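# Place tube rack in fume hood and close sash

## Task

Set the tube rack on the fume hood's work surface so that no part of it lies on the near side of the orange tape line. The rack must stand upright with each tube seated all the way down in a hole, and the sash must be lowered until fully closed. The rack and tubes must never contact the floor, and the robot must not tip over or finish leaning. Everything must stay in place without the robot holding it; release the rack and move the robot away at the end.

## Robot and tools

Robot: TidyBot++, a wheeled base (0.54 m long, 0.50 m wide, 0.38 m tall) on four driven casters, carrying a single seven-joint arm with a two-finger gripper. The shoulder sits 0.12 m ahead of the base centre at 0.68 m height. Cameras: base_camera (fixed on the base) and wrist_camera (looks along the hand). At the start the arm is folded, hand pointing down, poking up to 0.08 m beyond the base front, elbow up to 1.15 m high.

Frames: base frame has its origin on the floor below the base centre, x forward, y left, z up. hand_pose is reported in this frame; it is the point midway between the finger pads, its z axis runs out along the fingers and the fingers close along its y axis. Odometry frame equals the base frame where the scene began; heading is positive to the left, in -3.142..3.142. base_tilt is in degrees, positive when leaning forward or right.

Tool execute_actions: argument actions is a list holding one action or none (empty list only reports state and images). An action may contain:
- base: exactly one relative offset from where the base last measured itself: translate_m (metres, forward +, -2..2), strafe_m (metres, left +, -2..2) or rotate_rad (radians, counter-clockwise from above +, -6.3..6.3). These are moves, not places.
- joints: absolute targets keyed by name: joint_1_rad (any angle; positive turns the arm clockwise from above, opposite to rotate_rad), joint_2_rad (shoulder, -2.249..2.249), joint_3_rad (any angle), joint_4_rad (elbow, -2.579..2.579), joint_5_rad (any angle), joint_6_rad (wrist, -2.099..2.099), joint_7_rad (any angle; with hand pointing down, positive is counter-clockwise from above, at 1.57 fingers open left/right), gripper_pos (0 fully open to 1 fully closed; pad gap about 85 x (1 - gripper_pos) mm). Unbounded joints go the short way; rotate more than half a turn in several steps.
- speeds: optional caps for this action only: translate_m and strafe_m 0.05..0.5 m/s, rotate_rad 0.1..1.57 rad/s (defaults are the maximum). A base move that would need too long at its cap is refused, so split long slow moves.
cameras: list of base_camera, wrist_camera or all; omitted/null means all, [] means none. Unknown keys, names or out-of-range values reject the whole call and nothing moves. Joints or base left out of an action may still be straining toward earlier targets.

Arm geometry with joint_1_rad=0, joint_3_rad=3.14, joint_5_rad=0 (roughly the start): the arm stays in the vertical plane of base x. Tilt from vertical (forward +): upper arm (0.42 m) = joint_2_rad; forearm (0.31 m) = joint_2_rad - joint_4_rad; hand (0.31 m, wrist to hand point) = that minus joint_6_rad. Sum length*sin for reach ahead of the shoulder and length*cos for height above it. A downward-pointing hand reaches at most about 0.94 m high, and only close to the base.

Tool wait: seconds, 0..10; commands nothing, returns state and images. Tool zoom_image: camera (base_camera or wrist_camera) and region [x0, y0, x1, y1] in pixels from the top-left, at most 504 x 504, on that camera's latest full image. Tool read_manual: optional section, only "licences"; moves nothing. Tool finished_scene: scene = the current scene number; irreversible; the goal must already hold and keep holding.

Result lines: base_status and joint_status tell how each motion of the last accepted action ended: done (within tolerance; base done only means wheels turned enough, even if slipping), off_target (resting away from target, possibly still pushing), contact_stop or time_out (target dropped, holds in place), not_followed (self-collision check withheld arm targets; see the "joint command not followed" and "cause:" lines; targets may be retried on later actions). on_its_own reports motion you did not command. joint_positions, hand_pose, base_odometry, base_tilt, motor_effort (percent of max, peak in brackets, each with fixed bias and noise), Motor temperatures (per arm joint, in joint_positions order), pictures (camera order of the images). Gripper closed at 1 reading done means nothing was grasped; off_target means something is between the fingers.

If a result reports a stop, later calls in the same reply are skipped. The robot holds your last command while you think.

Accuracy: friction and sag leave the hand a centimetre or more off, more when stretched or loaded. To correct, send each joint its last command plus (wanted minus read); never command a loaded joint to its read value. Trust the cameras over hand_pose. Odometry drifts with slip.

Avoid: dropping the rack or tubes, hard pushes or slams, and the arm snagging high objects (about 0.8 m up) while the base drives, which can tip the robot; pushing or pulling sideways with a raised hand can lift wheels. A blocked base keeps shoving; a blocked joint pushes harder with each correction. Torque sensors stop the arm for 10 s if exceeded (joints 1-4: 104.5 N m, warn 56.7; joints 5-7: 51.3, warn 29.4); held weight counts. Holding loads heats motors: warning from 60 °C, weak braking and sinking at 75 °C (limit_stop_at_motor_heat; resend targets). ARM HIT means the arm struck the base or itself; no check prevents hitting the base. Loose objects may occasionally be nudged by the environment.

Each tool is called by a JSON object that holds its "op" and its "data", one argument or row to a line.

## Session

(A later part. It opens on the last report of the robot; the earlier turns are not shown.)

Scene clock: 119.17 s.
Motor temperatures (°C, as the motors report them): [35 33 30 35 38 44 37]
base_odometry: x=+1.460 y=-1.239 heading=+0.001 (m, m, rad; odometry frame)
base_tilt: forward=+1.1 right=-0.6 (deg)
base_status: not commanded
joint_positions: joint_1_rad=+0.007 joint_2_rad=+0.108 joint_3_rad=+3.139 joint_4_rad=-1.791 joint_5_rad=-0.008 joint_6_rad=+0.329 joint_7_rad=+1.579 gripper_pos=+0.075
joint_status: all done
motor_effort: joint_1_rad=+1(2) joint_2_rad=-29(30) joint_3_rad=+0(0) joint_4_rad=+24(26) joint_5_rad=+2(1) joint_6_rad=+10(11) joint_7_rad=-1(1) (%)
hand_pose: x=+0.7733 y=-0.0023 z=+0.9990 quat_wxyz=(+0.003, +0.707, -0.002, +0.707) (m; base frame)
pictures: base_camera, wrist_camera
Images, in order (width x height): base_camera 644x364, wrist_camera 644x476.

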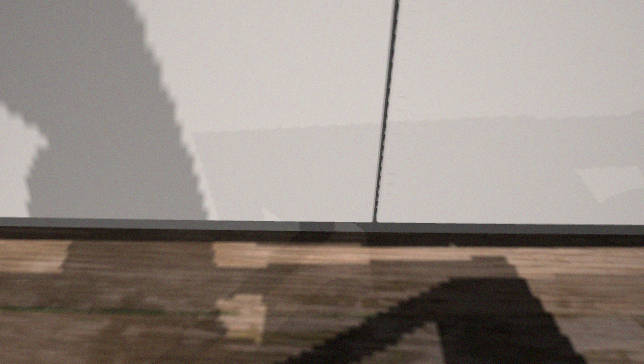

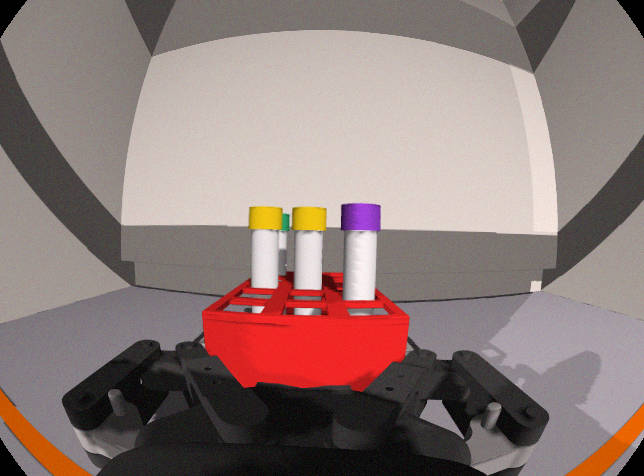

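{"op": "execute_actions", "data": {
  "actions": [
    {"base":{"translate_m":0.04},"joints":{"joint_4_rad":-1.9,"joint_6_rad":0.47}}
  ],
  "cameras": []
}}

{"op": "execute_actions", "data": {
  "actions": [
    {"joints":{"joint_4_rad":-1.96,"joint_6_rad":0.53}}
  ],
  "cameras": ["wrist_camera"]
}}

Scene clock: 122.10 s.
Motor temperatures (°C, as the motors report them): [35 33 30 35 38 44 37]
base_odometry: x=+1.500 y=-1.239 heading=+0.001 (m, m, rad; odometry frame)
base_tilt: forward=+1.0 right=-0.6 (deg)
base_status: done
joint_positions: joint_1_rad=+0.007 joint_2_rad=+0.066 joint_3_rad=+3.139 joint_4_rad=-1.850 joint_5_rad=-0.008 joint_6_rad=+0.429 joint_7_rad=+1.579 gripper_pos=+0.075
joint_status: joint_4_rad off_target (ended at -1.850, target -1.900); the others done
motor_effort: joint_1_rad=+0(0) joint_2_rad=-19(29) joint_3_rad=-1(1) joint_4_rad=+13(24) joint_5_rad=+0(0) joint_6_rad=+10(11) joint_7_rad=-1(1) (%)
hand_pose: x=+0.7527 y=-0.0024 z=+1.0214 quat_wxyz=(+0.003, +0.677, -0.002, +0.736) (m; base frame)
pictures: none
No camera images: the call's "cameras" was empty. Leave "cameras" out to get every camera's image.

Scene clock: 122.90 s.
Motor temperatures (°C, as the motors report them): [35 33 30 35 38 44 37]
base_odometry: x=+1.500 y=-1.239 heading=+0.001 (m, m, rad; odometry frame)
base_tilt: forward=+1.0 right=-0.5 (deg)
base_status: not commanded
joint_positions: joint_1_rad=+0.007 joint_2_rad=+0.065 joint_3_rad=+3.139 joint_4_rad=-1.851 joint_5_rad=-0.008 joint_6_rad=+0.489 joint_7_rad=+1.579 gripper_pos=+0.075
joint_status: joint_4_rad off_target (ended at -1.851, target -1.960); the others done
motor_effort: joint_1_rad=+1(1) joint_2_rad=-17(17) joint_3_rad=-1(1) joint_4_rad=+6(15) joint_5_rad=-1(1) joint_6_rad=+10(11) joint_7_rad=-1(1) (%)
hand_pose: x=+0.7504 y=-0.0026 z=+1.0398 quat_wxyz=(+0.003, +0.655, -0.002, +0.756) (m; base frame)
pictures: wrist_camera
Images, in order (width x height): wrist_camera 644x476.

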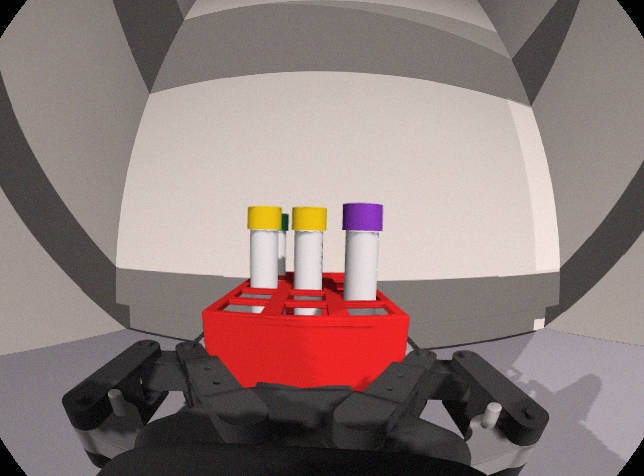

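Wrist rests on the sill. Tilt the hand down instead.

{"op": "execute_actions", "data": {
  "actions": [
    {"joints":{"joint_4_rad":-1.78,"joint_6_rad":0.22}}
  ],
  "cameras": []
}}

{"op": "execute_actions", "data": {
  "actions": [
    {"joints":{"joint_6_rad":0.17}}
  ],
  "cameras": ["wrist_camera"]
}}

Scene clock: 126.90 s.
Motor temperatures (°C, as the motors report them): [35 33 30 35 38 44 37]
base_odometry: x=+1.500 y=-1.239 heading=+0.001 (m, m, rad; odometry frame)
base_tilt: forward=+1.0 right=-0.6 (deg)
base_status: not commanded
joint_positions: joint_1_rad=+0.007 joint_2_rad=+0.086 joint_3_rad=+3.139 joint_4_rad=-1.797 joint_5_rad=-0.008 joint_6_rad=+0.253 joint_7_rad=+1.579 gripper_pos=+0.075
joint_status: all done
motor_effort: joint_1_rad=+1(0) joint_2_rad=-26(28) joint_3_rad=+0(0) joint_4_rad=+23(24) joint_5_rad=+1(1) joint_6_rad=+9(9) joint_7_rad=-1(1) (%)
hand_pose: x=+0.7651 y=-0.0021 z=+0.9860 quat_wxyz=(+0.002, +0.728, -0.002, +0.686) (m; base frame)
pictures: none
No camera images: the call's "cameras" was empty. Leave "cameras" out to get every camera's image.

Scene clock: 127.47 s.
Motor temperatures (°C, as the motors report them): [35 33 30 35 38 44 37]
base_odometry: x=+1.500 y=-1.239 heading=+0.001 (m, m, rad; odometry frame)
base_tilt: forward=+1.0 right=-0.6 (deg)
base_status: not commanded
joint_positions: joint_1_rad=+0.007 joint_2_rad=+0.084 joint_3_rad=+3.139 joint_4_rad=-1.780 joint_5_rad=-0.008 joint_6_rad=+0.217 joint_7_rad=+1.579 gripper_pos=+0.075
joint_status: all done
motor_effort: joint_1_rad=+1(0) joint_2_rad=-24(26) joint_3_rad=+0(1) joint_4_rad=+21(22) joint_5_rad=+1(1) joint_6_rad=+6(8) joint_7_rad=-1(1) (%)
hand_pose: x=+0.7656 y=-0.0020 z=+0.9867 quat_wxyz=(+0.002, +0.733, -0.002, +0.680) (m; base frame)
pictures: wrist_camera
Images, in order (width x height): wrist_camera 644x476.

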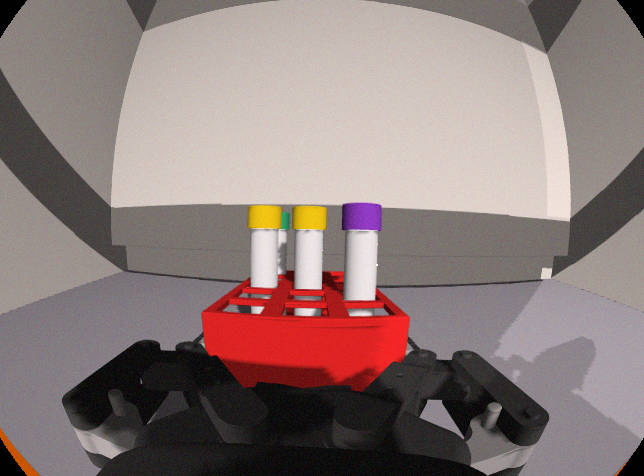

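{"op": "execute_actions", "data": {
  "actions": [
    {"joints":{"gripper_pos":0,"joint_6_rad":0.24}}
  ],
  "cameras": []
}}

{"op": "execute_actions", "data": {
  "actions": [
    {"base":{"translate_m":-0.45},"speeds":{"translate_m":0.25}}
  ],
  "cameras": ["wrist_camera"]
}}

{"op": "execute_actions", "data": {
  "actions": [
    {"joints":{"gripper_pos":1,"joint_2_rad":0,"joint_4_rad":-0.5,"joint_6_rad":-0.85}}
  ],
  "cameras": []
}}

{"op": "execute_actions", "data": {
  "actions": [
    {"base":{"translate_m":0.24},"speeds":{"translate_m":0.2}}
  ]
}}

Scene clock: 134.17 s.
Motor temperatures (°C, as the motors report them): [35 33 30 35 38 44 37]
base_odometry: x=+1.500 y=-1.239 heading=+0.001 (m, m, rad; odometry frame)
base_tilt: forward=+1.0 right=-0.6 (deg)
base_status: not commanded
joint_positions: joint_1_rad=+0.007 joint_2_rad=+0.085 joint_3_rad=+3.139 joint_4_rad=-1.780 joint_5_rad=-0.008 joint_6_rad=+0.219 joint_7_rad=+1.579 gripper_pos=+0.000
joint_status: all done
motor_effort: joint_1_rad=+1(2) joint_2_rad=-26(27) joint_3_rad=+0(1) joint_4_rad=+22(23) joint_5_rad=+1(1) joint_6_rad=+9(9) joint_7_rad=-1(1) (%)
hand_pose: x=+0.7660 y=-0.0020 z=+0.9867 quat_wxyz=(+0.002, +0.733, -0.002, +0.680) (m; base frame)
pictures: none
No camera images: the call's "cameras" was empty. Leave "cameras" out to get every camera's image.

Scene clock: 136.87 s.
Motor temperatures (°C, as the motors report them): [35 33 30 35 38 44 37]
base_odometry: x=+1.050 y=-1.240 heading=+0.001 (m, m, rad; odometry frame)
base_tilt: forward=+0.9 right=-0.6 (deg)
base_status: done
joint_positions: joint_1_rad=+0.008 joint_2_rad=+0.092 joint_3_rad=+3.139 joint_4_rad=-1.768 joint_5_rad=-0.008 joint_6_rad=+0.226 joint_7_rad=+1.579 gripper_pos=+0.000
joint_status: not commanded
motor_effort: joint_1_rad=+1(2) joint_2_rad=-26(30) joint_3_rad=+0(1) joint_4_rad=+23(23) joint_5_rad=+1(1) joint_6_rad=+8(9) joint_7_rad=-1(0) (%)
hand_pose: x=+0.7695 y=-0.0027 z=+0.9914 quat_wxyz=(+0.003, +0.729, -0.002, +0.684) (m; base frame)
pictures: wrist_camera
Images, in order (width x height): wrist_camera 644x476.

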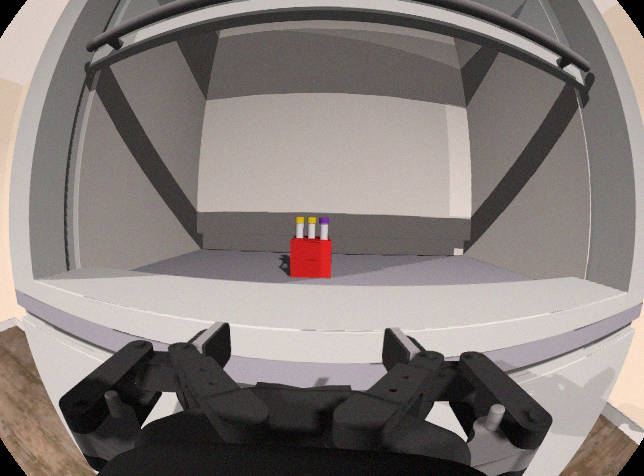

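Scene clock: 139.40 s.
Motor temperatures (°C, as the motors report them): [35 34 30 35 38 44 37]
base_odometry: x=+1.050 y=-1.240 heading=+0.001 (m, m, rad; odometry frame)
base_tilt: forward=+1.0 right=-0.6 (deg)
base_status: not commanded
joint_positions: joint_1_rad=+0.008 joint_2_rad=+0.008 joint_3_rad=+3.139 joint_4_rad=-0.512 joint_5_rad=-0.008 joint_6_rad=-0.812 joint_7_rad=+1.579 gripper_pos=+0.999
joint_status: all done
motor_effort: joint_1_rad=+1(1) joint_2_rad=-15(30) joint_3_rad=+0(0) joint_4_rad=+14(24) joint_5_rad=+2(2) joint_6_rad=+8(9) joint_7_rad=-1(1) (%)
hand_pose: x=+0.5807 y=+0.0006 z=+1.4491 quat_wxyz=(+0.001, +0.618, +0.001, +0.786) (m; base frame)
pictures: none
No camera images: the call's "cameras" was empty. Leave "cameras" out to get every camera's image.

Scene clock: 141.40 s.
Motor temperatures (°C, as the motors report them): [35 34 30 35 38 44 37]
base_odometry: x=+1.290 y=-1.240 heading=+0.000 (m, m, rad; odometry frame)
base_tilt: forward=+0.9 right=-0.5 (deg)
base_status: done
joint_positions: joint_1_rad=+0.008 joint_2_rad=+0.003 joint_3_rad=+3.139 joint_4_rad=-0.510 joint_5_rad=-0.008 joint_6_rad=-0.815 joint_7_rad=+1.579 gripper_pos=+0.999
joint_status: not commanded
motor_effort: joint_1_rad=+1(2) joint_2_rad=-14(20) joint_3_rad=+0(1) joint_4_rad=+14(17) joint_5_rad=+1(2) joint_6_rad=+8(9) joint_7_rad=-1(1) (%)
hand_pose: x=+0.5765 y=+0.0007 z=+1.4515 quat_wxyz=(+0.001, +0.616, +0.001, +0.788) (m; base frame)
pictures: base_camera, wrist_camera
Images, in order (width x height): base_camera 644x364, wrist_camera 644x476.

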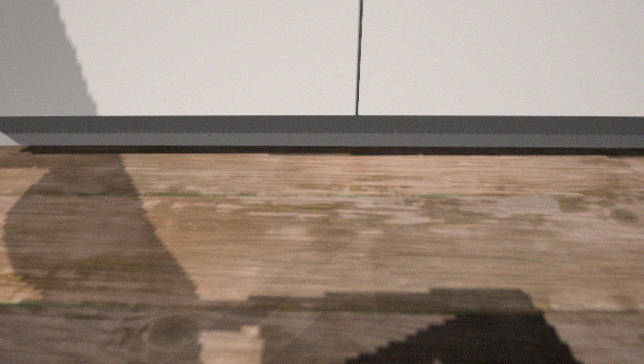

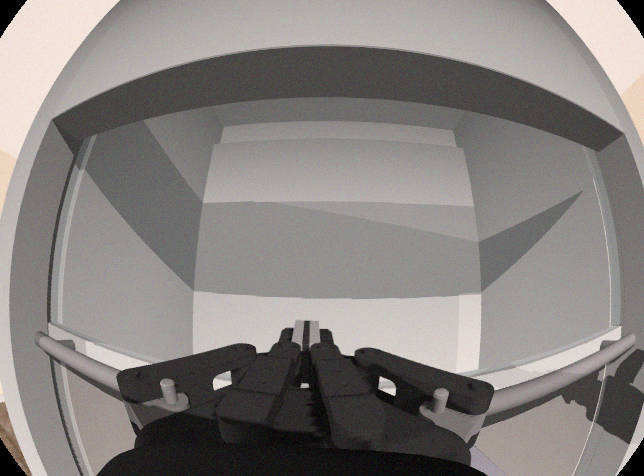

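{"op": "execute_actions", "data": {
  "actions": [
    {"base":{"translate_m":0.06},"speeds":{"translate_m":0.1}}
  ],
  "cameras": []
}}

{"op": "execute_actions", "data": {
  "actions": [
    {"joints":{"joint_2_rad":-0.05,"joint_4_rad":-0.65,"joint_6_rad":-1.0}}
  ],
  "cameras": []
}}

{"op": "execute_actions", "data": {
  "actions": [
    {"joints":{"joint_2_rad":-0.15,"joint_4_rad":-0.95,"joint_6_rad":-0.85}}
  ],
  "cameras": []
}}

{"op": "execute_actions", "data": {
  "actions": [
    {"joints":{"joint_2_rad":-0.25,"joint_4_rad":-1.25,"joint_6_rad":-0.65}}
  ],
  "cameras": ["wrist_camera"]
}}

{"op": "execute_actions", "data": {
  "actions": [
    {"joints":{"joint_2_rad":-0.33,"joint_4_rad":-1.6,"joint_6_rad":-0.5}}
  ],
  "cameras": []
}}

{"op": "execute_actions", "data": {
  "actions": [
    {"joints":{"joint_2_rad":-0.32,"joint_4_rad":-1.85,"joint_6_rad":-0.45}}
  ],
  "cameras": ["wrist_camera"]
}}

Scene clock: 152.67 s.
Motor temperatures (°C, as the motors report them): [35 34 30 35 38 44 37]
base_odometry: x=+1.350 y=-1.240 heading=+0.000 (m, m, rad; odometry frame)
base_tilt: forward=+0.9 right=-0.6 (deg)
base_status: done
joint_positions: joint_1_rad=+0.008 joint_2_rad=+0.003 joint_3_rad=+3.139 joint_4_rad=-0.509 joint_5_rad=-0.008 joint_6_rad=-0.815 joint_7_rad=+1.579 gripper_pos=+0.999
joint_status: not commanded
motor_effort: joint_1_rad=+2(2) joint_2_rad=-15(19) joint_3_rad=+0(0) joint_4_rad=+16(17) joint_5_rad=+2(2) joint_6_rad=+8(9) joint_7_rad=-1(1) (%)
hand_pose: x=+0.5767 y=+0.0007 z=+1.4514 quat_wxyz=(+0.001, +0.616, +0.001, +0.788) (m; base frame)
pictures: none
No camera images: the call's "cameras" was empty. Leave "cameras" out to get every camera's image.

Scene clock: 153.80 s.
Motor temperatures (°C, as the motors report them): [35 34 30 35 38 44 37]
base_odometry: x=+1.350 y=-1.240 heading=+0.000 (m, m, rad; odometry frame)
base_tilt: forward=+1.0 right=-0.5 (deg)
base_status: not commanded
joint_positions: joint_1_rad=+0.008 joint_2_rad=-0.050 joint_3_rad=+3.139 joint_4_rad=-0.613 joint_5_rad=-0.008 joint_6_rad=-0.936 joint_7_rad=+1.579 gripper_pos=+0.999
joint_status: joint_6_rad off_target (ended at -0.936, target -1.000); the others done
motor_effort: joint_1_rad=+2(1) joint_2_rad=-12(15) joint_3_rad=-1(0) joint_4_rad=+12(16) joint_5_rad=+2(2) joint_6_rad=+4(9) joint_7_rad=-1(1) (%)
hand_pose: x=+0.5759 y=+0.0009 z=+1.3905 quat_wxyz=(+0.001, +0.681, +0.002, +0.732) (m; base frame)
pictures: none
No camera images: the call's "cameras" was empty. Leave "cameras" out to get every camera's image.

Scene clock: 155.23 s.
Motor temperatures (°C, as the motors report them): [35 34 30 35 38 44 37]
base_odometry: x=+1.350 y=-1.240 heading=+0.000 (m, m, rad; odometry frame)
base_tilt: forward=+1.0 right=-0.6 (deg)
base_status: not commanded
joint_positions: joint_1_rad=+0.008 joint_2_rad=-0.138 joint_3_rad=+3.139 joint_4_rad=-0.945 joint_5_rad=-0.008 joint_6_rad=-0.888 joint_7_rad=+1.579 gripper_pos=+0.999
joint_status: all done
motor_effort: joint_1_rad=+1(2) joint_2_rad=-14(17) joint_3_rad=+0(1) joint_4_rad=+19(22) joint_5_rad=+2(2) joint_6_rad=+9(9) joint_7_rad=+0(1) (%)
hand_pose: x=+0.5972 y=+0.0009 z=+1.2773 quat_wxyz=(+0.001, +0.750, +0.001, +0.662) (m; base frame)
pictures: none
No camera images: the call's "cameras" was empty. Leave "cameras" out to get every camera's image.

Scene clock: 156.60 s.
Motor temperatures (°C, as the motors report them): [35 34 30 35 38 44 37]
base_odometry: x=+1.350 y=-1.240 heading=+0.000 (m, m, rad; odometry frame)
base_tilt: forward=+1.0 right=-0.6 (deg)
base_status: not commanded
joint_positions: joint_1_rad=+0.008 joint_2_rad=-0.231 joint_3_rad=+3.139 joint_4_rad=-1.237 joint_5_rad=-0.008 joint_6_rad=-0.688 joint_7_rad=+1.579 gripper_pos=+0.999
joint_status: all done
motor_effort: joint_1_rad=+2(2) joint_2_rad=-12(14) joint_3_rad=+0(0) joint_4_rad=+20(22) joint_5_rad=+1(1) joint_6_rad=+9(8) joint_7_rad=-1(1) (%)
hand_pose: x=+0.5971 y=+0.0006 z=+1.2215 quat_wxyz=(+0.001, +0.749, +0.001, +0.662) (m; base frame)
pictures: wrist_camera
Images, in order (width x height): wrist_camera 644x476.

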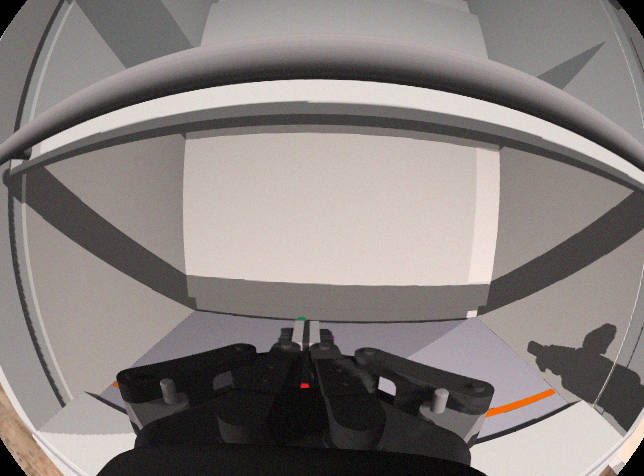

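Scene clock: 158.07 s.
Motor temperatures (°C, as the motors report them): [35 34 30 35 38 44 37]
base_odometry: x=+1.350 y=-1.240 heading=+0.000 (m, m, rad; odometry frame)
base_tilt: forward=+1.0 right=-0.6 (deg)
base_status: not commanded
joint_positions: joint_1_rad=+0.008 joint_2_rad=-0.311 joint_3_rad=+3.139 joint_4_rad=-1.589 joint_5_rad=-0.008 joint_6_rad=-0.538 joint_7_rad=+1.579 gripper_pos=+0.999
joint_status: all done
motor_effort: joint_1_rad=+1(2) joint_2_rad=-11(11) joint_3_rad=+0(0) joint_4_rad=+22(24) joint_5_rad=+1(1) joint_6_rad=+8(8) joint_7_rad=-1(1) (%)
hand_pose: x=+0.5930 y=+0.0003 z=+1.0978 quat_wxyz=(+0.001, +0.788, +0.000, +0.616) (m; base frame)
pictures: none
No camera images: the call's "cameras" was empty. Leave "cameras" out to get every camera's image.

Scene clock: 159.37 s.
Motor temperatures (°C, as the motors report them): [35 34 30 35 38 44 37]
base_odometry: x=+1.350 y=-1.240 heading=+0.000 (m, m, rad; odometry frame)
base_tilt: forward=+0.9 right=-0.6 (deg)
base_status: not commanded
joint_positions: joint_1_rad=+0.008 joint_2_rad=-0.319 joint_3_rad=+3.139 joint_4_rad=-1.824 joint_5_rad=-0.008 joint_6_rad=-0.475 joint_7_rad=+1.579 gripper_pos=+0.999
joint_status: all done
motor_effort: joint_1_rad=+2(1) joint_2_rad=-9(12) joint_3_rad=+0(0) joint_4_rad=+20(24) joint_5_rad=+1(1) joint_6_rad=+6(8) joint_7_rad=-1(1) (%)
hand_pose: x=+0.5864 y=+0.0001 z=+0.9782 quat_wxyz=(+0.001, +0.836, -0.001, +0.549) (m; base frame)
pictures: wrist_camera
Images, in order (width x height): wrist_camera 644x476.

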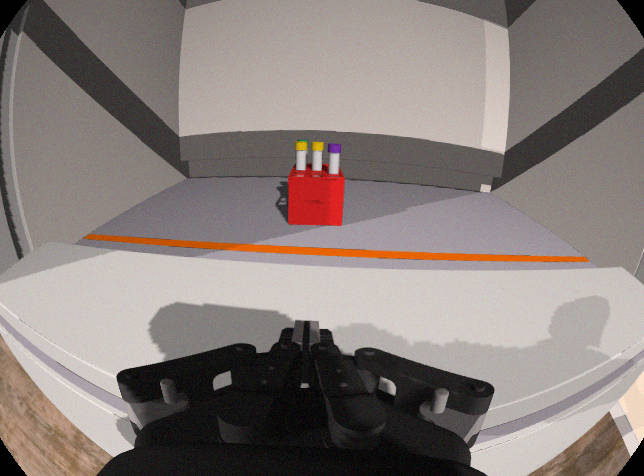

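Slipped off; retry 3.5 cm deeper.

{"op": "execute_actions", "data": {
  "actions": [
    {"base":{"translate_m":-0.2}}
  ],
  "cameras": []
}}

{"op": "execute_actions", "data": {
  "actions": [
    {"joints":{"joint_2_rad":0,"joint_4_rad":-0.5,"joint_6_rad":-0.85}}
  ],
  "cameras": []
}}

{"op": "execute_actions", "data": {
  "actions": [
    {"base":{"translate_m":0.24},"speeds":{"translate_m":0.2}}
  ],
  "cameras": []
}}

{"op": "execute_actions", "data": {
  "actions": [
    {"joints":{"joint_2_rad":-0.04,"joint_4_rad":-0.65,"joint_6_rad":-1.05}}
  ],
  "cameras": []
}}

{"op": "execute_actions", "data": {
  "actions": [
    {"joints":{"joint_2_rad":-0.13,"joint_4_rad":-0.95,"joint_6_rad":-0.9}}
  ],
  "cameras": []
}}

{"op": "execute_actions", "data": {
  "actions": [
    {"joints":{"joint_2_rad":-0.24,"joint_4_rad":-1.25,"joint_6_rad":-0.7}}
  ],
  "cameras": ["wrist_camera"]
}}

{"op": "execute_actions", "data": {
  "actions": [
    {"joints":{"joint_2_rad":-0.33,"joint_4_rad":-1.6,"joint_6_rad":-0.55}}
  ],
  "cameras": []
}}

{"op": "execute_actions", "data": {
  "actions": [
    {"joints":{"joint_2_rad":-0.32,"joint_4_rad":-1.87,"joint_6_rad":-0.5}}
  ],
  "cameras": ["wrist_camera"]
}}

Scene clock: 168.30 s.
Motor temperatures (°C, as the motors report them): [35 34 30 35 38 44 37]
base_odometry: x=+1.150 y=-1.240 heading=+0.000 (m, m, rad; odometry frame)
base_tilt: forward=+1.0 right=-0.6 (deg)
base_status: done
joint_positions: joint_1_rad=+0.008 joint_2_rad=-0.323 joint_3_rad=+3.139 joint_4_rad=-1.836 joint_5_rad=-0.008 joint_6_rad=-0.472 joint_7_rad=+1.579 gripper_pos=+0.999
joint_status: not commanded
motor_effort: joint_1_rad=+1(4) joint_2_rad=-10(14) joint_3_rad=+0(3) joint_4_rad=+23(24) joint_5_rad=+1(2) joint_6_rad=+8(9) joint_7_rad=-1(1) (%)
hand_pose: x=+0.5841 y=-0.0002 z=+0.9735 quat_wxyz=(+0.001, +0.838, -0.001, +0.546) (m; base frame)
pictures: none
No camera images: the call's "cameras" was empty. Leave "cameras" out to get every camera's image.

Scene clock: 170.90 s.
Motor temperatures (°C, as the motors report them): [35 34 30 35 38 44 37]
base_odometry: x=+1.150 y=-1.240 heading=+0.000 (m, m, rad; odometry frame)
base_tilt: forward=+1.0 right=-0.6 (deg)
base_status: not commanded
joint_positions: joint_1_rad=+0.008 joint_2_rad=-0.020 joint_3_rad=+3.139 joint_4_rad=-0.513 joint_5_rad=-0.008 joint_6_rad=-0.812 joint_7_rad=+1.579 gripper_pos=+0.999
joint_status: all done
motor_effort: joint_1_rad=+2(1) joint_2_rad=-14(16) joint_3_rad=+0(0) joint_4_rad=+15(25) joint_5_rad=+1(1) joint_6_rad=+9(9) joint_7_rad=-1(1) (%)
hand_pose: x=+0.5600 y=+0.0005 z=+1.4610 quat_wxyz=(+0.002, +0.607, +0.001, +0.794) (m; base frame)
pictures: none
No camera images: the call's "cameras" was empty. Leave "cameras" out to get every camera's image.

Scene clock: 172.90 s.
Motor temperatures (°C, as the motors report them): [35 34 30 35 38 44 37]
base_odometry: x=+1.390 y=-1.240 heading=+0.000 (m, m, rad; odometry frame)
base_tilt: forward=+0.9 right=-0.6 (deg)
base_status: done
joint_positions: joint_1_rad=+0.009 joint_2_rad=+0.002 joint_3_rad=+3.139 joint_4_rad=-0.511 joint_5_rad=-0.008 joint_6_rad=-0.814 joint_7_rad=+1.579 gripper_pos=+0.999
joint_status: not commanded
motor_effort: joint_1_rad=+1(2) joint_2_rad=-14(19) joint_3_rad=+0(1) joint_4_rad=+15(17) joint_5_rad=+1(2) joint_6_rad=+8(9) joint_7_rad=-1(1) (%)
hand_pose: x=+0.5764 y=+0.0003 z=+1.4515 quat_wxyz=(+0.002, +0.616, +0.001, +0.788) (m; base frame)
pictures: none
No camera images: the call's "cameras" was empty. Leave "cameras" out to get every camera's image.

Scene clock: 174.17 s.
Motor temperatures (°C, as the motors report them): [35 34 30 35 38 44 37]
base_odometry: x=+1.390 y=-1.240 heading=+0.000 (m, m, rad; odometry frame)
base_tilt: forward=+0.9 right=-0.6 (deg)
base_status: not commanded
joint_positions: joint_1_rad=+0.009 joint_2_rad=-0.060 joint_3_rad=+3.139 joint_4_rad=-0.596 joint_5_rad=-0.008 joint_6_rad=-0.973 joint_7_rad=+1.579 gripper_pos=+0.999
joint_status: joint_4_rad off_target (ended at -0.596, target -0.650); joint_6_rad off_target (ended at -0.973, target -1.050); the others done
motor_effort: joint_1_rad=+1(1) joint_2_rad=-8(16) joint_3_rad=+0(0) joint_4_rad=+8(15) joint_5_rad=+2(1) joint_6_rad=-1(13) joint_7_rad=-1(1) (%)
hand_pose: x=+0.5652 y=+0.0007 z=+1.3912 quat_wxyz=(+0.001, +0.685, +0.002, +0.729) (m; base frame)
pictures: none
No camera images: the call's "cameras" was empty. Leave "cameras" out to get every camera's image.

Scene clock: 175.73 s.
Motor temperatures (°C, as the motors report them): [35 34 30 35 38 44 37]
base_odometry: x=+1.390 y=-1.240 heading=+0.000 (m, m, rad; odometry frame)
base_tilt: forward=+1.0 right=-0.6 (deg)
base_status: not commanded
joint_positions: joint_1_rad=+0.009 joint_2_rad=-0.179 joint_3_rad=+3.139 joint_4_rad=-0.839 joint_5_rad=-0.008 joint_6_rad=-0.801 joint_7_rad=+1.579 gripper_pos=+0.999
joint_status: joint_2_rad off_target (ended at -0.179, target -0.130); joint_4_rad off_target (ended at -0.839, target -0.950); joint_6_rad off_target (ended at -0.801, target -0.900)
motor_effort: joint_1_rad=+2(2) joint_2_rad=+4(7) joint_3_rad=+0(1) joint_4_rad=+0(7) joint_5_rad=+2(1) joint_6_rad=-9(12) joint_7_rad=-1(1) (%)
hand_pose: x=+0.5461 y=+0.0008 z=+1.3785 quat_wxyz=(+0.002, +0.667, +0.001, +0.745) (m; base frame)
pictures: none
No camera images: the call's "cameras" was empty. Leave "cameras" out to get every camera's image.

Scene clock: 177.30 s.
Motor temperatures (°C, as the motors report them): [35 34 30 35 38 44 37]
base_odometry: x=+1.390 y=-1.240 heading=+0.000 (m, m, rad; odometry frame)
base_tilt: forward=+0.9 right=-0.6 (deg)
base_status: not commanded
joint_positions: joint_1_rad=+0.009 joint_2_rad=-0.303 joint_3_rad=+3.139 joint_4_rad=-1.142 joint_5_rad=-0.008 joint_6_rad=-0.608 joint_7_rad=+1.579 gripper_pos=+0.999
joint_status: joint_2_rad off_target (ended at -0.303, target -0.240); joint_4_rad off_target (ended at -1.142, target -1.250); joint_6_rad off_target (ended at -0.608, target -0.700)
motor_effort: joint_1_rad=+2(3) joint_2_rad=+8(7) joint_3_rad=+1(3) joint_4_rad=+2(4) joint_5_rad=+2(3) joint_6_rad=-7(14) joint_7_rad=-1(1) (%)
hand_pose: x=+0.5365 y=+0.0007 z=+1.3317 quat_wxyz=(+0.002, +0.662, +0.001, +0.749) (m; base frame)
pictures: wrist_camera
Images, in order (width x height): wrist_camera 644x476.

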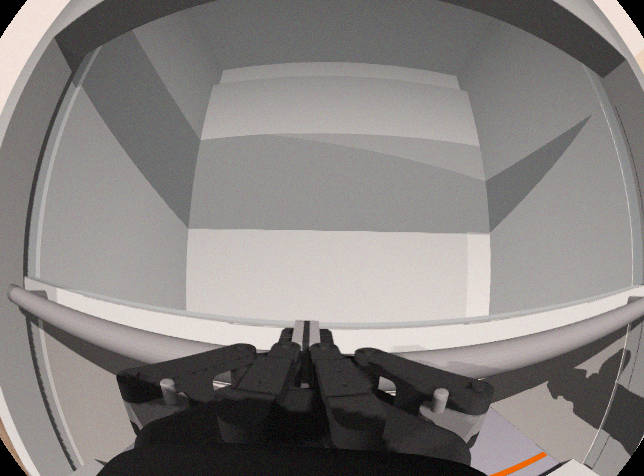

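Scene clock: 179.27 s.
Motor temperatures (°C, as the motors report them): [35 34 30 35 38 44 37]
base_odometry: x=+1.390 y=-1.240 heading=+0.000 (m, m, rad; odometry frame)
base_tilt: forward=+1.0 right=-0.7 (deg)
base_status: not commanded
joint_positions: joint_1_rad=+0.009 joint_2_rad=-0.323 joint_3_rad=+3.139 joint_4_rad=-1.611 joint_5_rad=-0.008 joint_6_rad=-0.526 joint_7_rad=+1.579 gripper_pos=+0.999
joint_status: all done
motor_effort: joint_1_rad=+1(3) joint_2_rad=-11(19) joint_3_rad=+0(3) joint_4_rad=+23(27) joint_5_rad=+1(2) joint_6_rad=+8(20) joint_7_rad=-1(1) (%)
hand_pose: x=+0.5896 y=+0.0002 z=+1.0930 quat_wxyz=(+0.001, +0.788, +0.000, +0.616) (m; base frame)
pictures: none
No camera images: the call's "cameras" was empty. Leave "cameras" out to get every camera's image.

Scene clock: 180.60 s.
Motor temperatures (°C, as the motors report them): [35 34 30 35 38 44 37]
base_odometry: x=+1.390 y=-1.240 heading=+0.000 (m, m, rad; odometry frame)
base_tilt: forward=+0.9 right=-0.5 (deg)
base_status: not commanded
joint_positions: joint_1_rad=+0.009 joint_2_rad=-0.330 joint_3_rad=+3.139 joint_4_rad=-1.819 joint_5_rad=-0.008 joint_6_rad=-0.503 joint_7_rad=+1.579 gripper_pos=+0.999
joint_status: joint_4_rad off_target (ended at -1.819, target -1.870); the others done
motor_effort: joint_1_rad=+2(2) joint_2_rad=-7(11) joint_3_rad=+0(0) joint_4_rad=+17(24) joint_5_rad=+1(1) joint_6_rad=+3(9) joint_7_rad=-1(1) (%)
hand_pose: x=+0.5799 y=+0.0001 z=+0.9780 quat_wxyz=(+0.001, +0.839, -0.001, +0.543) (m; base frame)
pictures: wrist_camera
Images, in order (width x height): wrist_camera 644x476.

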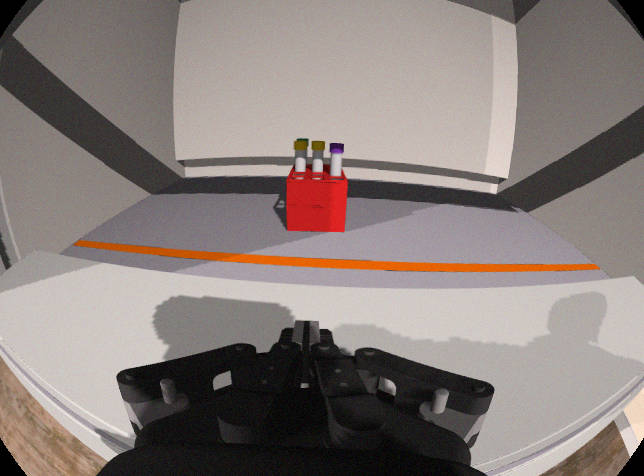

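{"op": "execute_actions", "data": {
  "actions": [
    {"base":{"translate_m":-0.2},"joints":{"joint_4_rad":-1.75}}
  ],
  "cameras": []
}}

{"op": "execute_actions", "data": {
  "actions": [
    {"joints":{"joint_2_rad":-0.06,"joint_4_rad":-0.64,"joint_6_rad":-1.0}}
  ],
  "cameras": ["wrist_camera"]
}}

{"op": "execute_actions", "data": {
  "actions": [
    {"base":{"translate_m":0.205},"speeds":{"translate_m":0.2}}
  ],
  "cameras": []
}}

{"op": "execute_actions", "data": {
  "actions": [
    {"joints":{"joint_2_rad":-0.11,"joint_4_rad":-0.9,"joint_6_rad":-1.0}}
  ],
  "cameras": []
}}

{"op": "execute_actions", "data": {
  "actions": [
    {"joints":{"joint_2_rad":-0.13,"joint_4_rad":-1.15,"joint_6_rad":-0.97}}
  ],
  "cameras": []
}}

{"op": "execute_actions", "data": {
  "actions": [
    {"joints":{"joint_2_rad":-0.21,"joint_4_rad":-1.43,"joint_6_rad":-0.84}}
  ],
  "cameras": []
}}

{"op": "execute_actions", "data": {
  "actions": [
    {"joints":{"joint_2_rad":-0.27,"joint_4_rad":-1.74,"joint_6_rad":-0.69}}
  ],
  "cameras": ["wrist_camera"]
}}

Scene clock: 192.57 s.
Motor temperatures (°C, as the motors report them): [35 34 30 35 38 44 37]
base_odometry: x=+1.190 y=-1.240 heading=+0.001 (m, m, rad; odometry frame)
base_tilt: forward=+0.9 right=-0.6 (deg)
base_status: done
joint_positions: joint_1_rad=+0.009 joint_2_rad=-0.327 joint_3_rad=+3.139 joint_4_rad=-1.763 joint_5_rad=-0.008 joint_6_rad=-0.502 joint_7_rad=+1.579 gripper_pos=+0.999
joint_status: all done
motor_effort: joint_1_rad=+1(0) joint_2_rad=-11(13) joint_3_rad=+0(2) joint_4_rad=+23(24) joint_5_rad=+1(1) joint_6_rad=+8(8) joint_7_rad=-1(1) (%)
hand_pose: x=+0.5859 y=+0.0000 z=+1.0111 quat_wxyz=(+0.001, +0.824, -0.001, +0.566) (m; base frame)
pictures: none
No camera images: the call's "cameras" was empty. Leave "cameras" out to get every camera's image.

Scene clock: 194.97 s.
Motor temperatures (°C, as the motors report them): [35 34 30 35 38 44 37]
base_odometry: x=+1.190 y=-1.240 heading=+0.001 (m, m, rad; odometry frame)
base_tilt: forward=+1.0 right=-0.6 (deg)
base_status: not commanded
joint_positions: joint_1_rad=+0.009 joint_2_rad=-0.079 joint_3_rad=+3.139 joint_4_rad=-0.653 joint_5_rad=-0.008 joint_6_rad=-0.962 joint_7_rad=+1.579 gripper_pos=+0.999
joint_status: all done
motor_effort: joint_1_rad=+1(1) joint_2_rad=-13(14) joint_3_rad=+0(0) joint_4_rad=+17(24) joint_5_rad=+2(1) joint_6_rad=+9(9) joint_7_rad=-1(1) (%)
hand_pose: x=+0.5675 y=+0.0008 z=+1.3760 quat_wxyz=(+0.001, +0.695, +0.002, +0.719) (m; base frame)
pictures: wrist_camera
Images, in order (width x height): wrist_camera 644x476.

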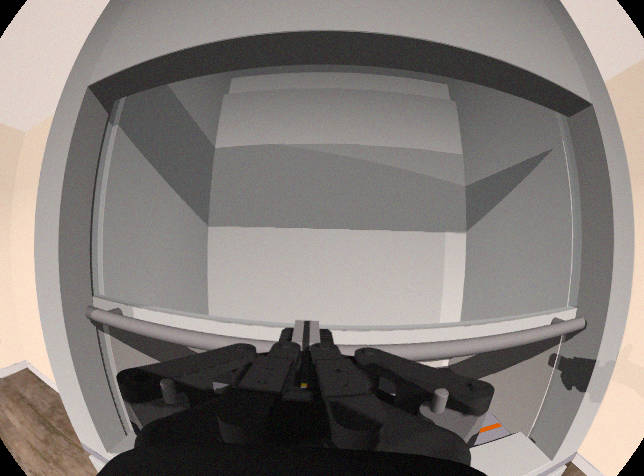

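Scene clock: 196.77 s.
Motor temperatures (°C, as the motors report them): [35 34 30 35 38 44 37]
base_odometry: x=+1.395 y=-1.240 heading=+0.002 (m, m, rad; odometry frame)
base_tilt: forward=+0.9 right=-0.5 (deg)
base_status: done
joint_positions: joint_1_rad=+0.009 joint_2_rad=-0.064 joint_3_rad=+3.139 joint_4_rad=-0.650 joint_5_rad=-0.008 joint_6_rad=-0.966 joint_7_rad=+1.579 gripper_pos=+0.999
joint_status: not commanded
motor_effort: joint_1_rad=+1(1) joint_2_rad=-12(18) joint_3_rad=+0(1) joint_4_rad=+16(17) joint_5_rad=+1(1) joint_6_rad=+9(10) joint_7_rad=-1(1) (%)
hand_pose: x=+0.5773 y=+0.0007 z=+1.3692 quat_wxyz=(+0.001, +0.701, +0.002, +0.714) (m; base frame)
pictures: none
No camera images: the call's "cameras" was empty. Leave "cameras" out to get every camera's image.

Scene clock: 198.07 s.
Motor temperatures (°C, as the motors report them): [35 34 30 35 38 44 37]
base_odometry: x=+1.395 y=-1.240 heading=+0.002 (m, m, rad; odometry frame)
base_tilt: forward=+0.9 right=-0.6 (deg)
base_status: not commanded
joint_positions: joint_1_rad=+0.009 joint_2_rad=-0.125 joint_3_rad=+3.139 joint_4_rad=-0.817 joint_5_rad=-0.008 joint_6_rad=-0.943 joint_7_rad=+1.579 gripper_pos=+0.999
joint_status: joint_4_rad off_target (ended at -0.817, target -0.900); joint_6_rad off_target (ended at -0.943, target -1.000); the others done
motor_effort: joint_1_rad=+2(2) joint_2_rad=-5(15) joint_3_rad=+0(1) joint_4_rad=+6(17) joint_5_rad=+2(2) joint_6_rad=-6(8) joint_7_rad=-1(1) (%)
hand_pose: x=+0.5776 y=+0.0008 z=+1.3212 quat_wxyz=(+0.001, +0.730, +0.001, +0.684) (m; base frame)
pictures: none
No camera images: the call's "cameras" was empty. Leave "cameras" out to get every camera's image.

Scene clock: 199.73 s.
Motor temperatures (°C, as the motors report them): [35 33 30 35 38 44 37]
base_odometry: x=+1.395 y=-1.240 heading=+0.002 (m, m, rad; odometry frame)
base_tilt: forward=+0.9 right=-0.6 (deg)
base_status: not commanded
joint_positions: joint_1_rad=+0.009 joint_2_rad=-0.200 joint_3_rad=+3.139 joint_4_rad=-1.042 joint_5_rad=-0.008 joint_6_rad=-0.836 joint_7_rad=+1.579 gripper_pos=+0.999
joint_status: joint_2_rad off_target (ended at -0.200, target -0.130); joint_4_rad off_target (ended at -1.042, target -1.150); joint_6_rad off_target (ended at -0.836, target -0.970)
motor_effort: joint_1_rad=+3(4) joint_2_rad=+5(6) joint_3_rad=+2(2) joint_4_rad=+3(6) joint_5_rad=+3(3) joint_6_rad=-6(20) joint_7_rad=-1(1) (%)
hand_pose: x=+0.5797 y=+0.0008 z=+1.2699 quat_wxyz=(+0.001, +0.744, +0.001, +0.668) (m; base frame)
pictures: none
No camera images: the call's "cameras" was empty. Leave "cameras" out to get every camera's image.

Scene clock: 201.50 s.
Motor temperatures (°C, as the motors report them): [35 33 30 35 38 44 37]
base_odometry: x=+1.395 y=-1.240 heading=+0.002 (m, m, rad; odometry frame)
base_tilt: forward=+0.9 right=-0.5 (deg)
base_status: not commanded
joint_positions: joint_1_rad=+0.009 joint_2_rad=-0.277 joint_3_rad=+3.138 joint_4_rad=-1.330 joint_5_rad=-0.008 joint_6_rad=-0.720 joint_7_rad=+1.579 gripper_pos=+0.999
joint_status: joint_2_rad off_target (ended at -0.277, target -0.210); joint_4_rad off_target (ended at -1.330, target -1.430); joint_6_rad off_target (ended at -0.720, target -0.840)
motor_effort: joint_1_rad=+2(3) joint_2_rad=+6(7) joint_3_rad=+2(3) joint_4_rad=+6(8) joint_5_rad=+2(4) joint_6_rad=-4(21) joint_7_rad=-1(1) (%)
hand_pose: x=+0.5818 y=+0.0010 z=+1.1799 quat_wxyz=(+0.001, +0.775, +0.001, +0.632) (m; base frame)
pictures: none
No camera images: the call's "cameras" was empty. Leave "cameras" out to get every camera's image.

Scene clock: 203.47 s.
Motor temperatures (°C, as the motors report them): [35 33 30 35 38 44 37]
base_odometry: x=+1.395 y=-1.240 heading=+0.002 (m, m, rad; odometry frame)
base_tilt: forward=+1.0 right=-0.6 (deg)
base_status: not commanded
joint_positions: joint_1_rad=+0.009 joint_2_rad=-0.333 joint_3_rad=+3.137 joint_4_rad=-1.637 joint_5_rad=-0.008 joint_6_rad=-0.559 joint_7_rad=+1.579 gripper_pos=+0.999
joint_status: joint_2_rad off_target (ended at -0.333, target -0.270); joint_4_rad off_target (ended at -1.637, target -1.740); joint_6_rad off_target (ended at -0.559, target -0.690)
motor_effort: joint_1_rad=+1(4) joint_2_rad=+0(8) joint_3_rad=+0(3) joint_4_rad=+7(9) joint_5_rad=+2(4) joint_6_rad=-6(23) joint_7_rad=-1(1) (%)
hand_pose: x=+0.5828 y=+0.0013 z=+1.0730 quat_wxyz=(+0.001, +0.802, +0.001, +0.597) (m; base frame)
pictures: wrist_camera
Images, in order (width x height): wrist_camera 644x476.

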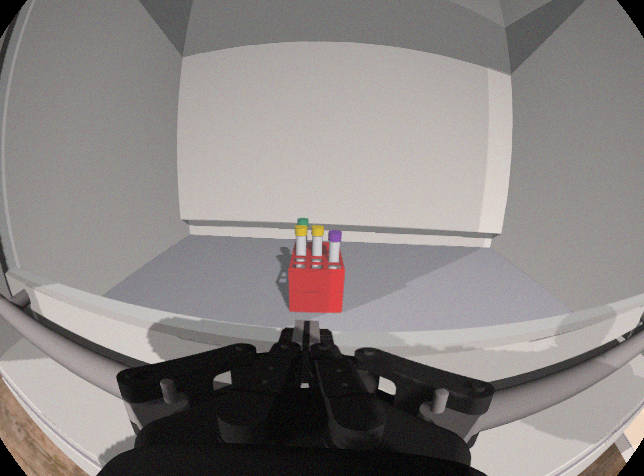

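{"op": "execute_actions", "data": {
  "actions": [
    {"joints":{"joint_2_rad":-0.29,"joint_4_rad":-1.88,"joint_6_rad":-0.64}}
  ],
  "cameras": []
}}

{"op": "execute_actions", "data": {
  "actions": [
    {"joints":{"joint_2_rad":-0.29,"joint_4_rad":-1.98,"joint_6_rad":-0.62}}
  ],
  "cameras": []
}}

{"op": "execute_actions", "data": {
  "actions": [
    {"joints":{"joint_2_rad":-0.4,"joint_4_rad":-1.75,"joint_6_rad":-0.5}}
  ],
  "cameras": []
}}

{"op": "execute_actions", "data": {
  "actions": [
    {"base":{"translate_m":-0.3}}
  ],
  "cameras": ["wrist_camera"]
}}

Scene clock: 209.47 s.
Motor temperatures (°C, as the motors report them): [35 33 30 35 38 44 37]
base_odometry: x=+1.395 y=-1.240 heading=+0.002 (m, m, rad; odometry frame)
base_tilt: forward=+0.9 right=-0.6 (deg)
base_status: not commanded
joint_positions: joint_1_rad=+0.009 joint_2_rad=-0.362 joint_3_rad=+3.137 joint_4_rad=-1.749 joint_5_rad=-0.008 joint_6_rad=-0.509 joint_7_rad=+1.579 gripper_pos=+0.999
joint_status: joint_2_rad off_target (ended at -0.362, target -0.290); joint_4_rad off_target (ended at -1.749, target -1.880); joint_6_rad off_target (ended at -0.509, target -0.640)
motor_effort: joint_1_rad=+2(4) joint_2_rad=+0(12) joint_3_rad=+1(2) joint_4_rad=+3(10) joint_5_rad=+2(3) joint_6_rad=-9(20) joint_7_rad=-1(0) (%)
hand_pose: x=+0.5741 y=+0.0012 z=+1.0332 quat_wxyz=(+0.001, +0.812, +0.000, +0.583) (m; base frame)
pictures: none
No camera images: the call's "cameras" was empty. Leave "cameras" out to get every camera's image.

Scene clock: 210.70 s.
Motor temperatures (°C, as the motors report them): [35 33 30 35 38 44 37]
base_odometry: x=+1.395 y=-1.240 heading=+0.002 (m, m, rad; odometry frame)
base_tilt: forward=+1.0 right=-0.6 (deg)
base_status: not commanded
joint_positions: joint_1_rad=+0.009 joint_2_rad=-0.358 joint_3_rad=+3.137 joint_4_rad=-1.820 joint_5_rad=-0.008 joint_6_rad=-0.481 joint_7_rad=+1.579 gripper_pos=+0.999
joint_status: joint_2_rad off_target (ended at -0.358, target -0.290); joint_4_rad off_target (ended at -1.820, target -1.980); joint_6_rad off_target (ended at -0.481, target -0.620)
motor_effort: joint_1_rad=+2(3) joint_2_rad=+5(8) joint_3_rad=+1(2) joint_4_rad=-6(9) joint_5_rad=+3(3) joint_6_rad=-18(19) joint_7_rad=+0(0) (%)
hand_pose: x=+0.5742 y=+0.0011 z=+0.9968 quat_wxyz=(+0.001, +0.826, +0.000, +0.564) (m; base frame)
pictures: none
No camera images: the call's "cameras" was empty. Leave "cameras" out to get every camera's image.

Scene clock: 212.13 s.
Motor temperatures (°C, as the motors report them): [35 33 30 35 38 44 37]
base_odometry: x=+1.395 y=-1.240 heading=+0.002 (m, m, rad; odometry frame)
base_tilt: forward=+1.0 right=-0.6 (deg)
base_status: not commanded
joint_positions: joint_1_rad=+0.009 joint_2_rad=-0.387 joint_3_rad=+3.137 joint_4_rad=-1.766 joint_5_rad=-0.008 joint_6_rad=-0.483 joint_7_rad=+1.579 gripper_pos=+0.999
joint_status: all done
motor_effort: joint_1_rad=+1(3) joint_2_rad=-8(11) joint_3_rad=+0(2) joint_4_rad=+23(25) joint_5_rad=+2(3) joint_6_rad=+8(15) joint_7_rad=-1(0) (%)
hand_pose: x=+0.5671 y=+0.0012 z=+1.0418 quat_wxyz=(+0.001, +0.802, +0.000, +0.597) (m; base frame)
pictures: none
No camera images: the call's "cameras" was empty. Leave "cameras" out to get every camera's image.

Scene clock: 214.20 s.
Motor temperatures (°C, as the motors report them): [35 33 30 35 38 44 37]
base_odometry: x=+1.095 y=-1.241 heading=+0.002 (m, m, rad; odometry frame)
base_tilt: forward=+0.9 right=-0.6 (deg)
base_status: done
joint_positions: joint_1_rad=+0.009 joint_2_rad=-0.404 joint_3_rad=+3.137 joint_4_rad=-1.763 joint_5_rad=-0.008 joint_6_rad=-0.483 joint_7_rad=+1.579 gripper_pos=+0.999
joint_status: not commanded
motor_effort: joint_1_rad=+1(1) joint_2_rad=-7(13) joint_3_rad=+0(1) joint_4_rad=+23(23) joint_5_rad=+1(1) joint_6_rad=+8(9) joint_7_rad=-1(1) (%)
hand_pose: x=+0.5607 y=+0.0009 z=+1.0517 quat_wxyz=(+0.001, +0.796, +0.000, +0.605) (m; base frame)
pictures: wrist_camera
Images, in order (width x height): wrist_camera 644x476.

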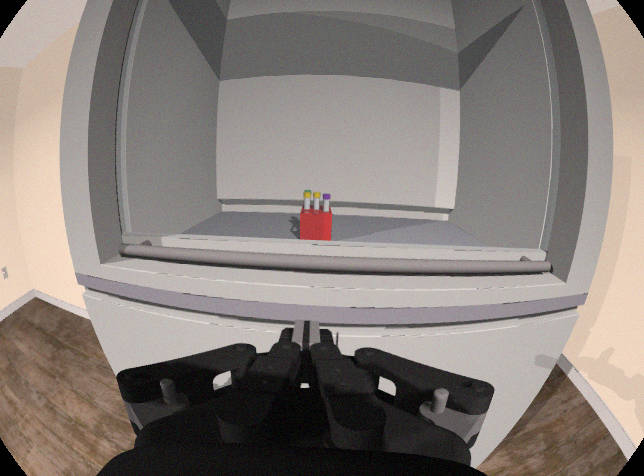

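{"op": "finished_scene", "data": {
  "scene": 1
}}

The scene is finished: the task was done.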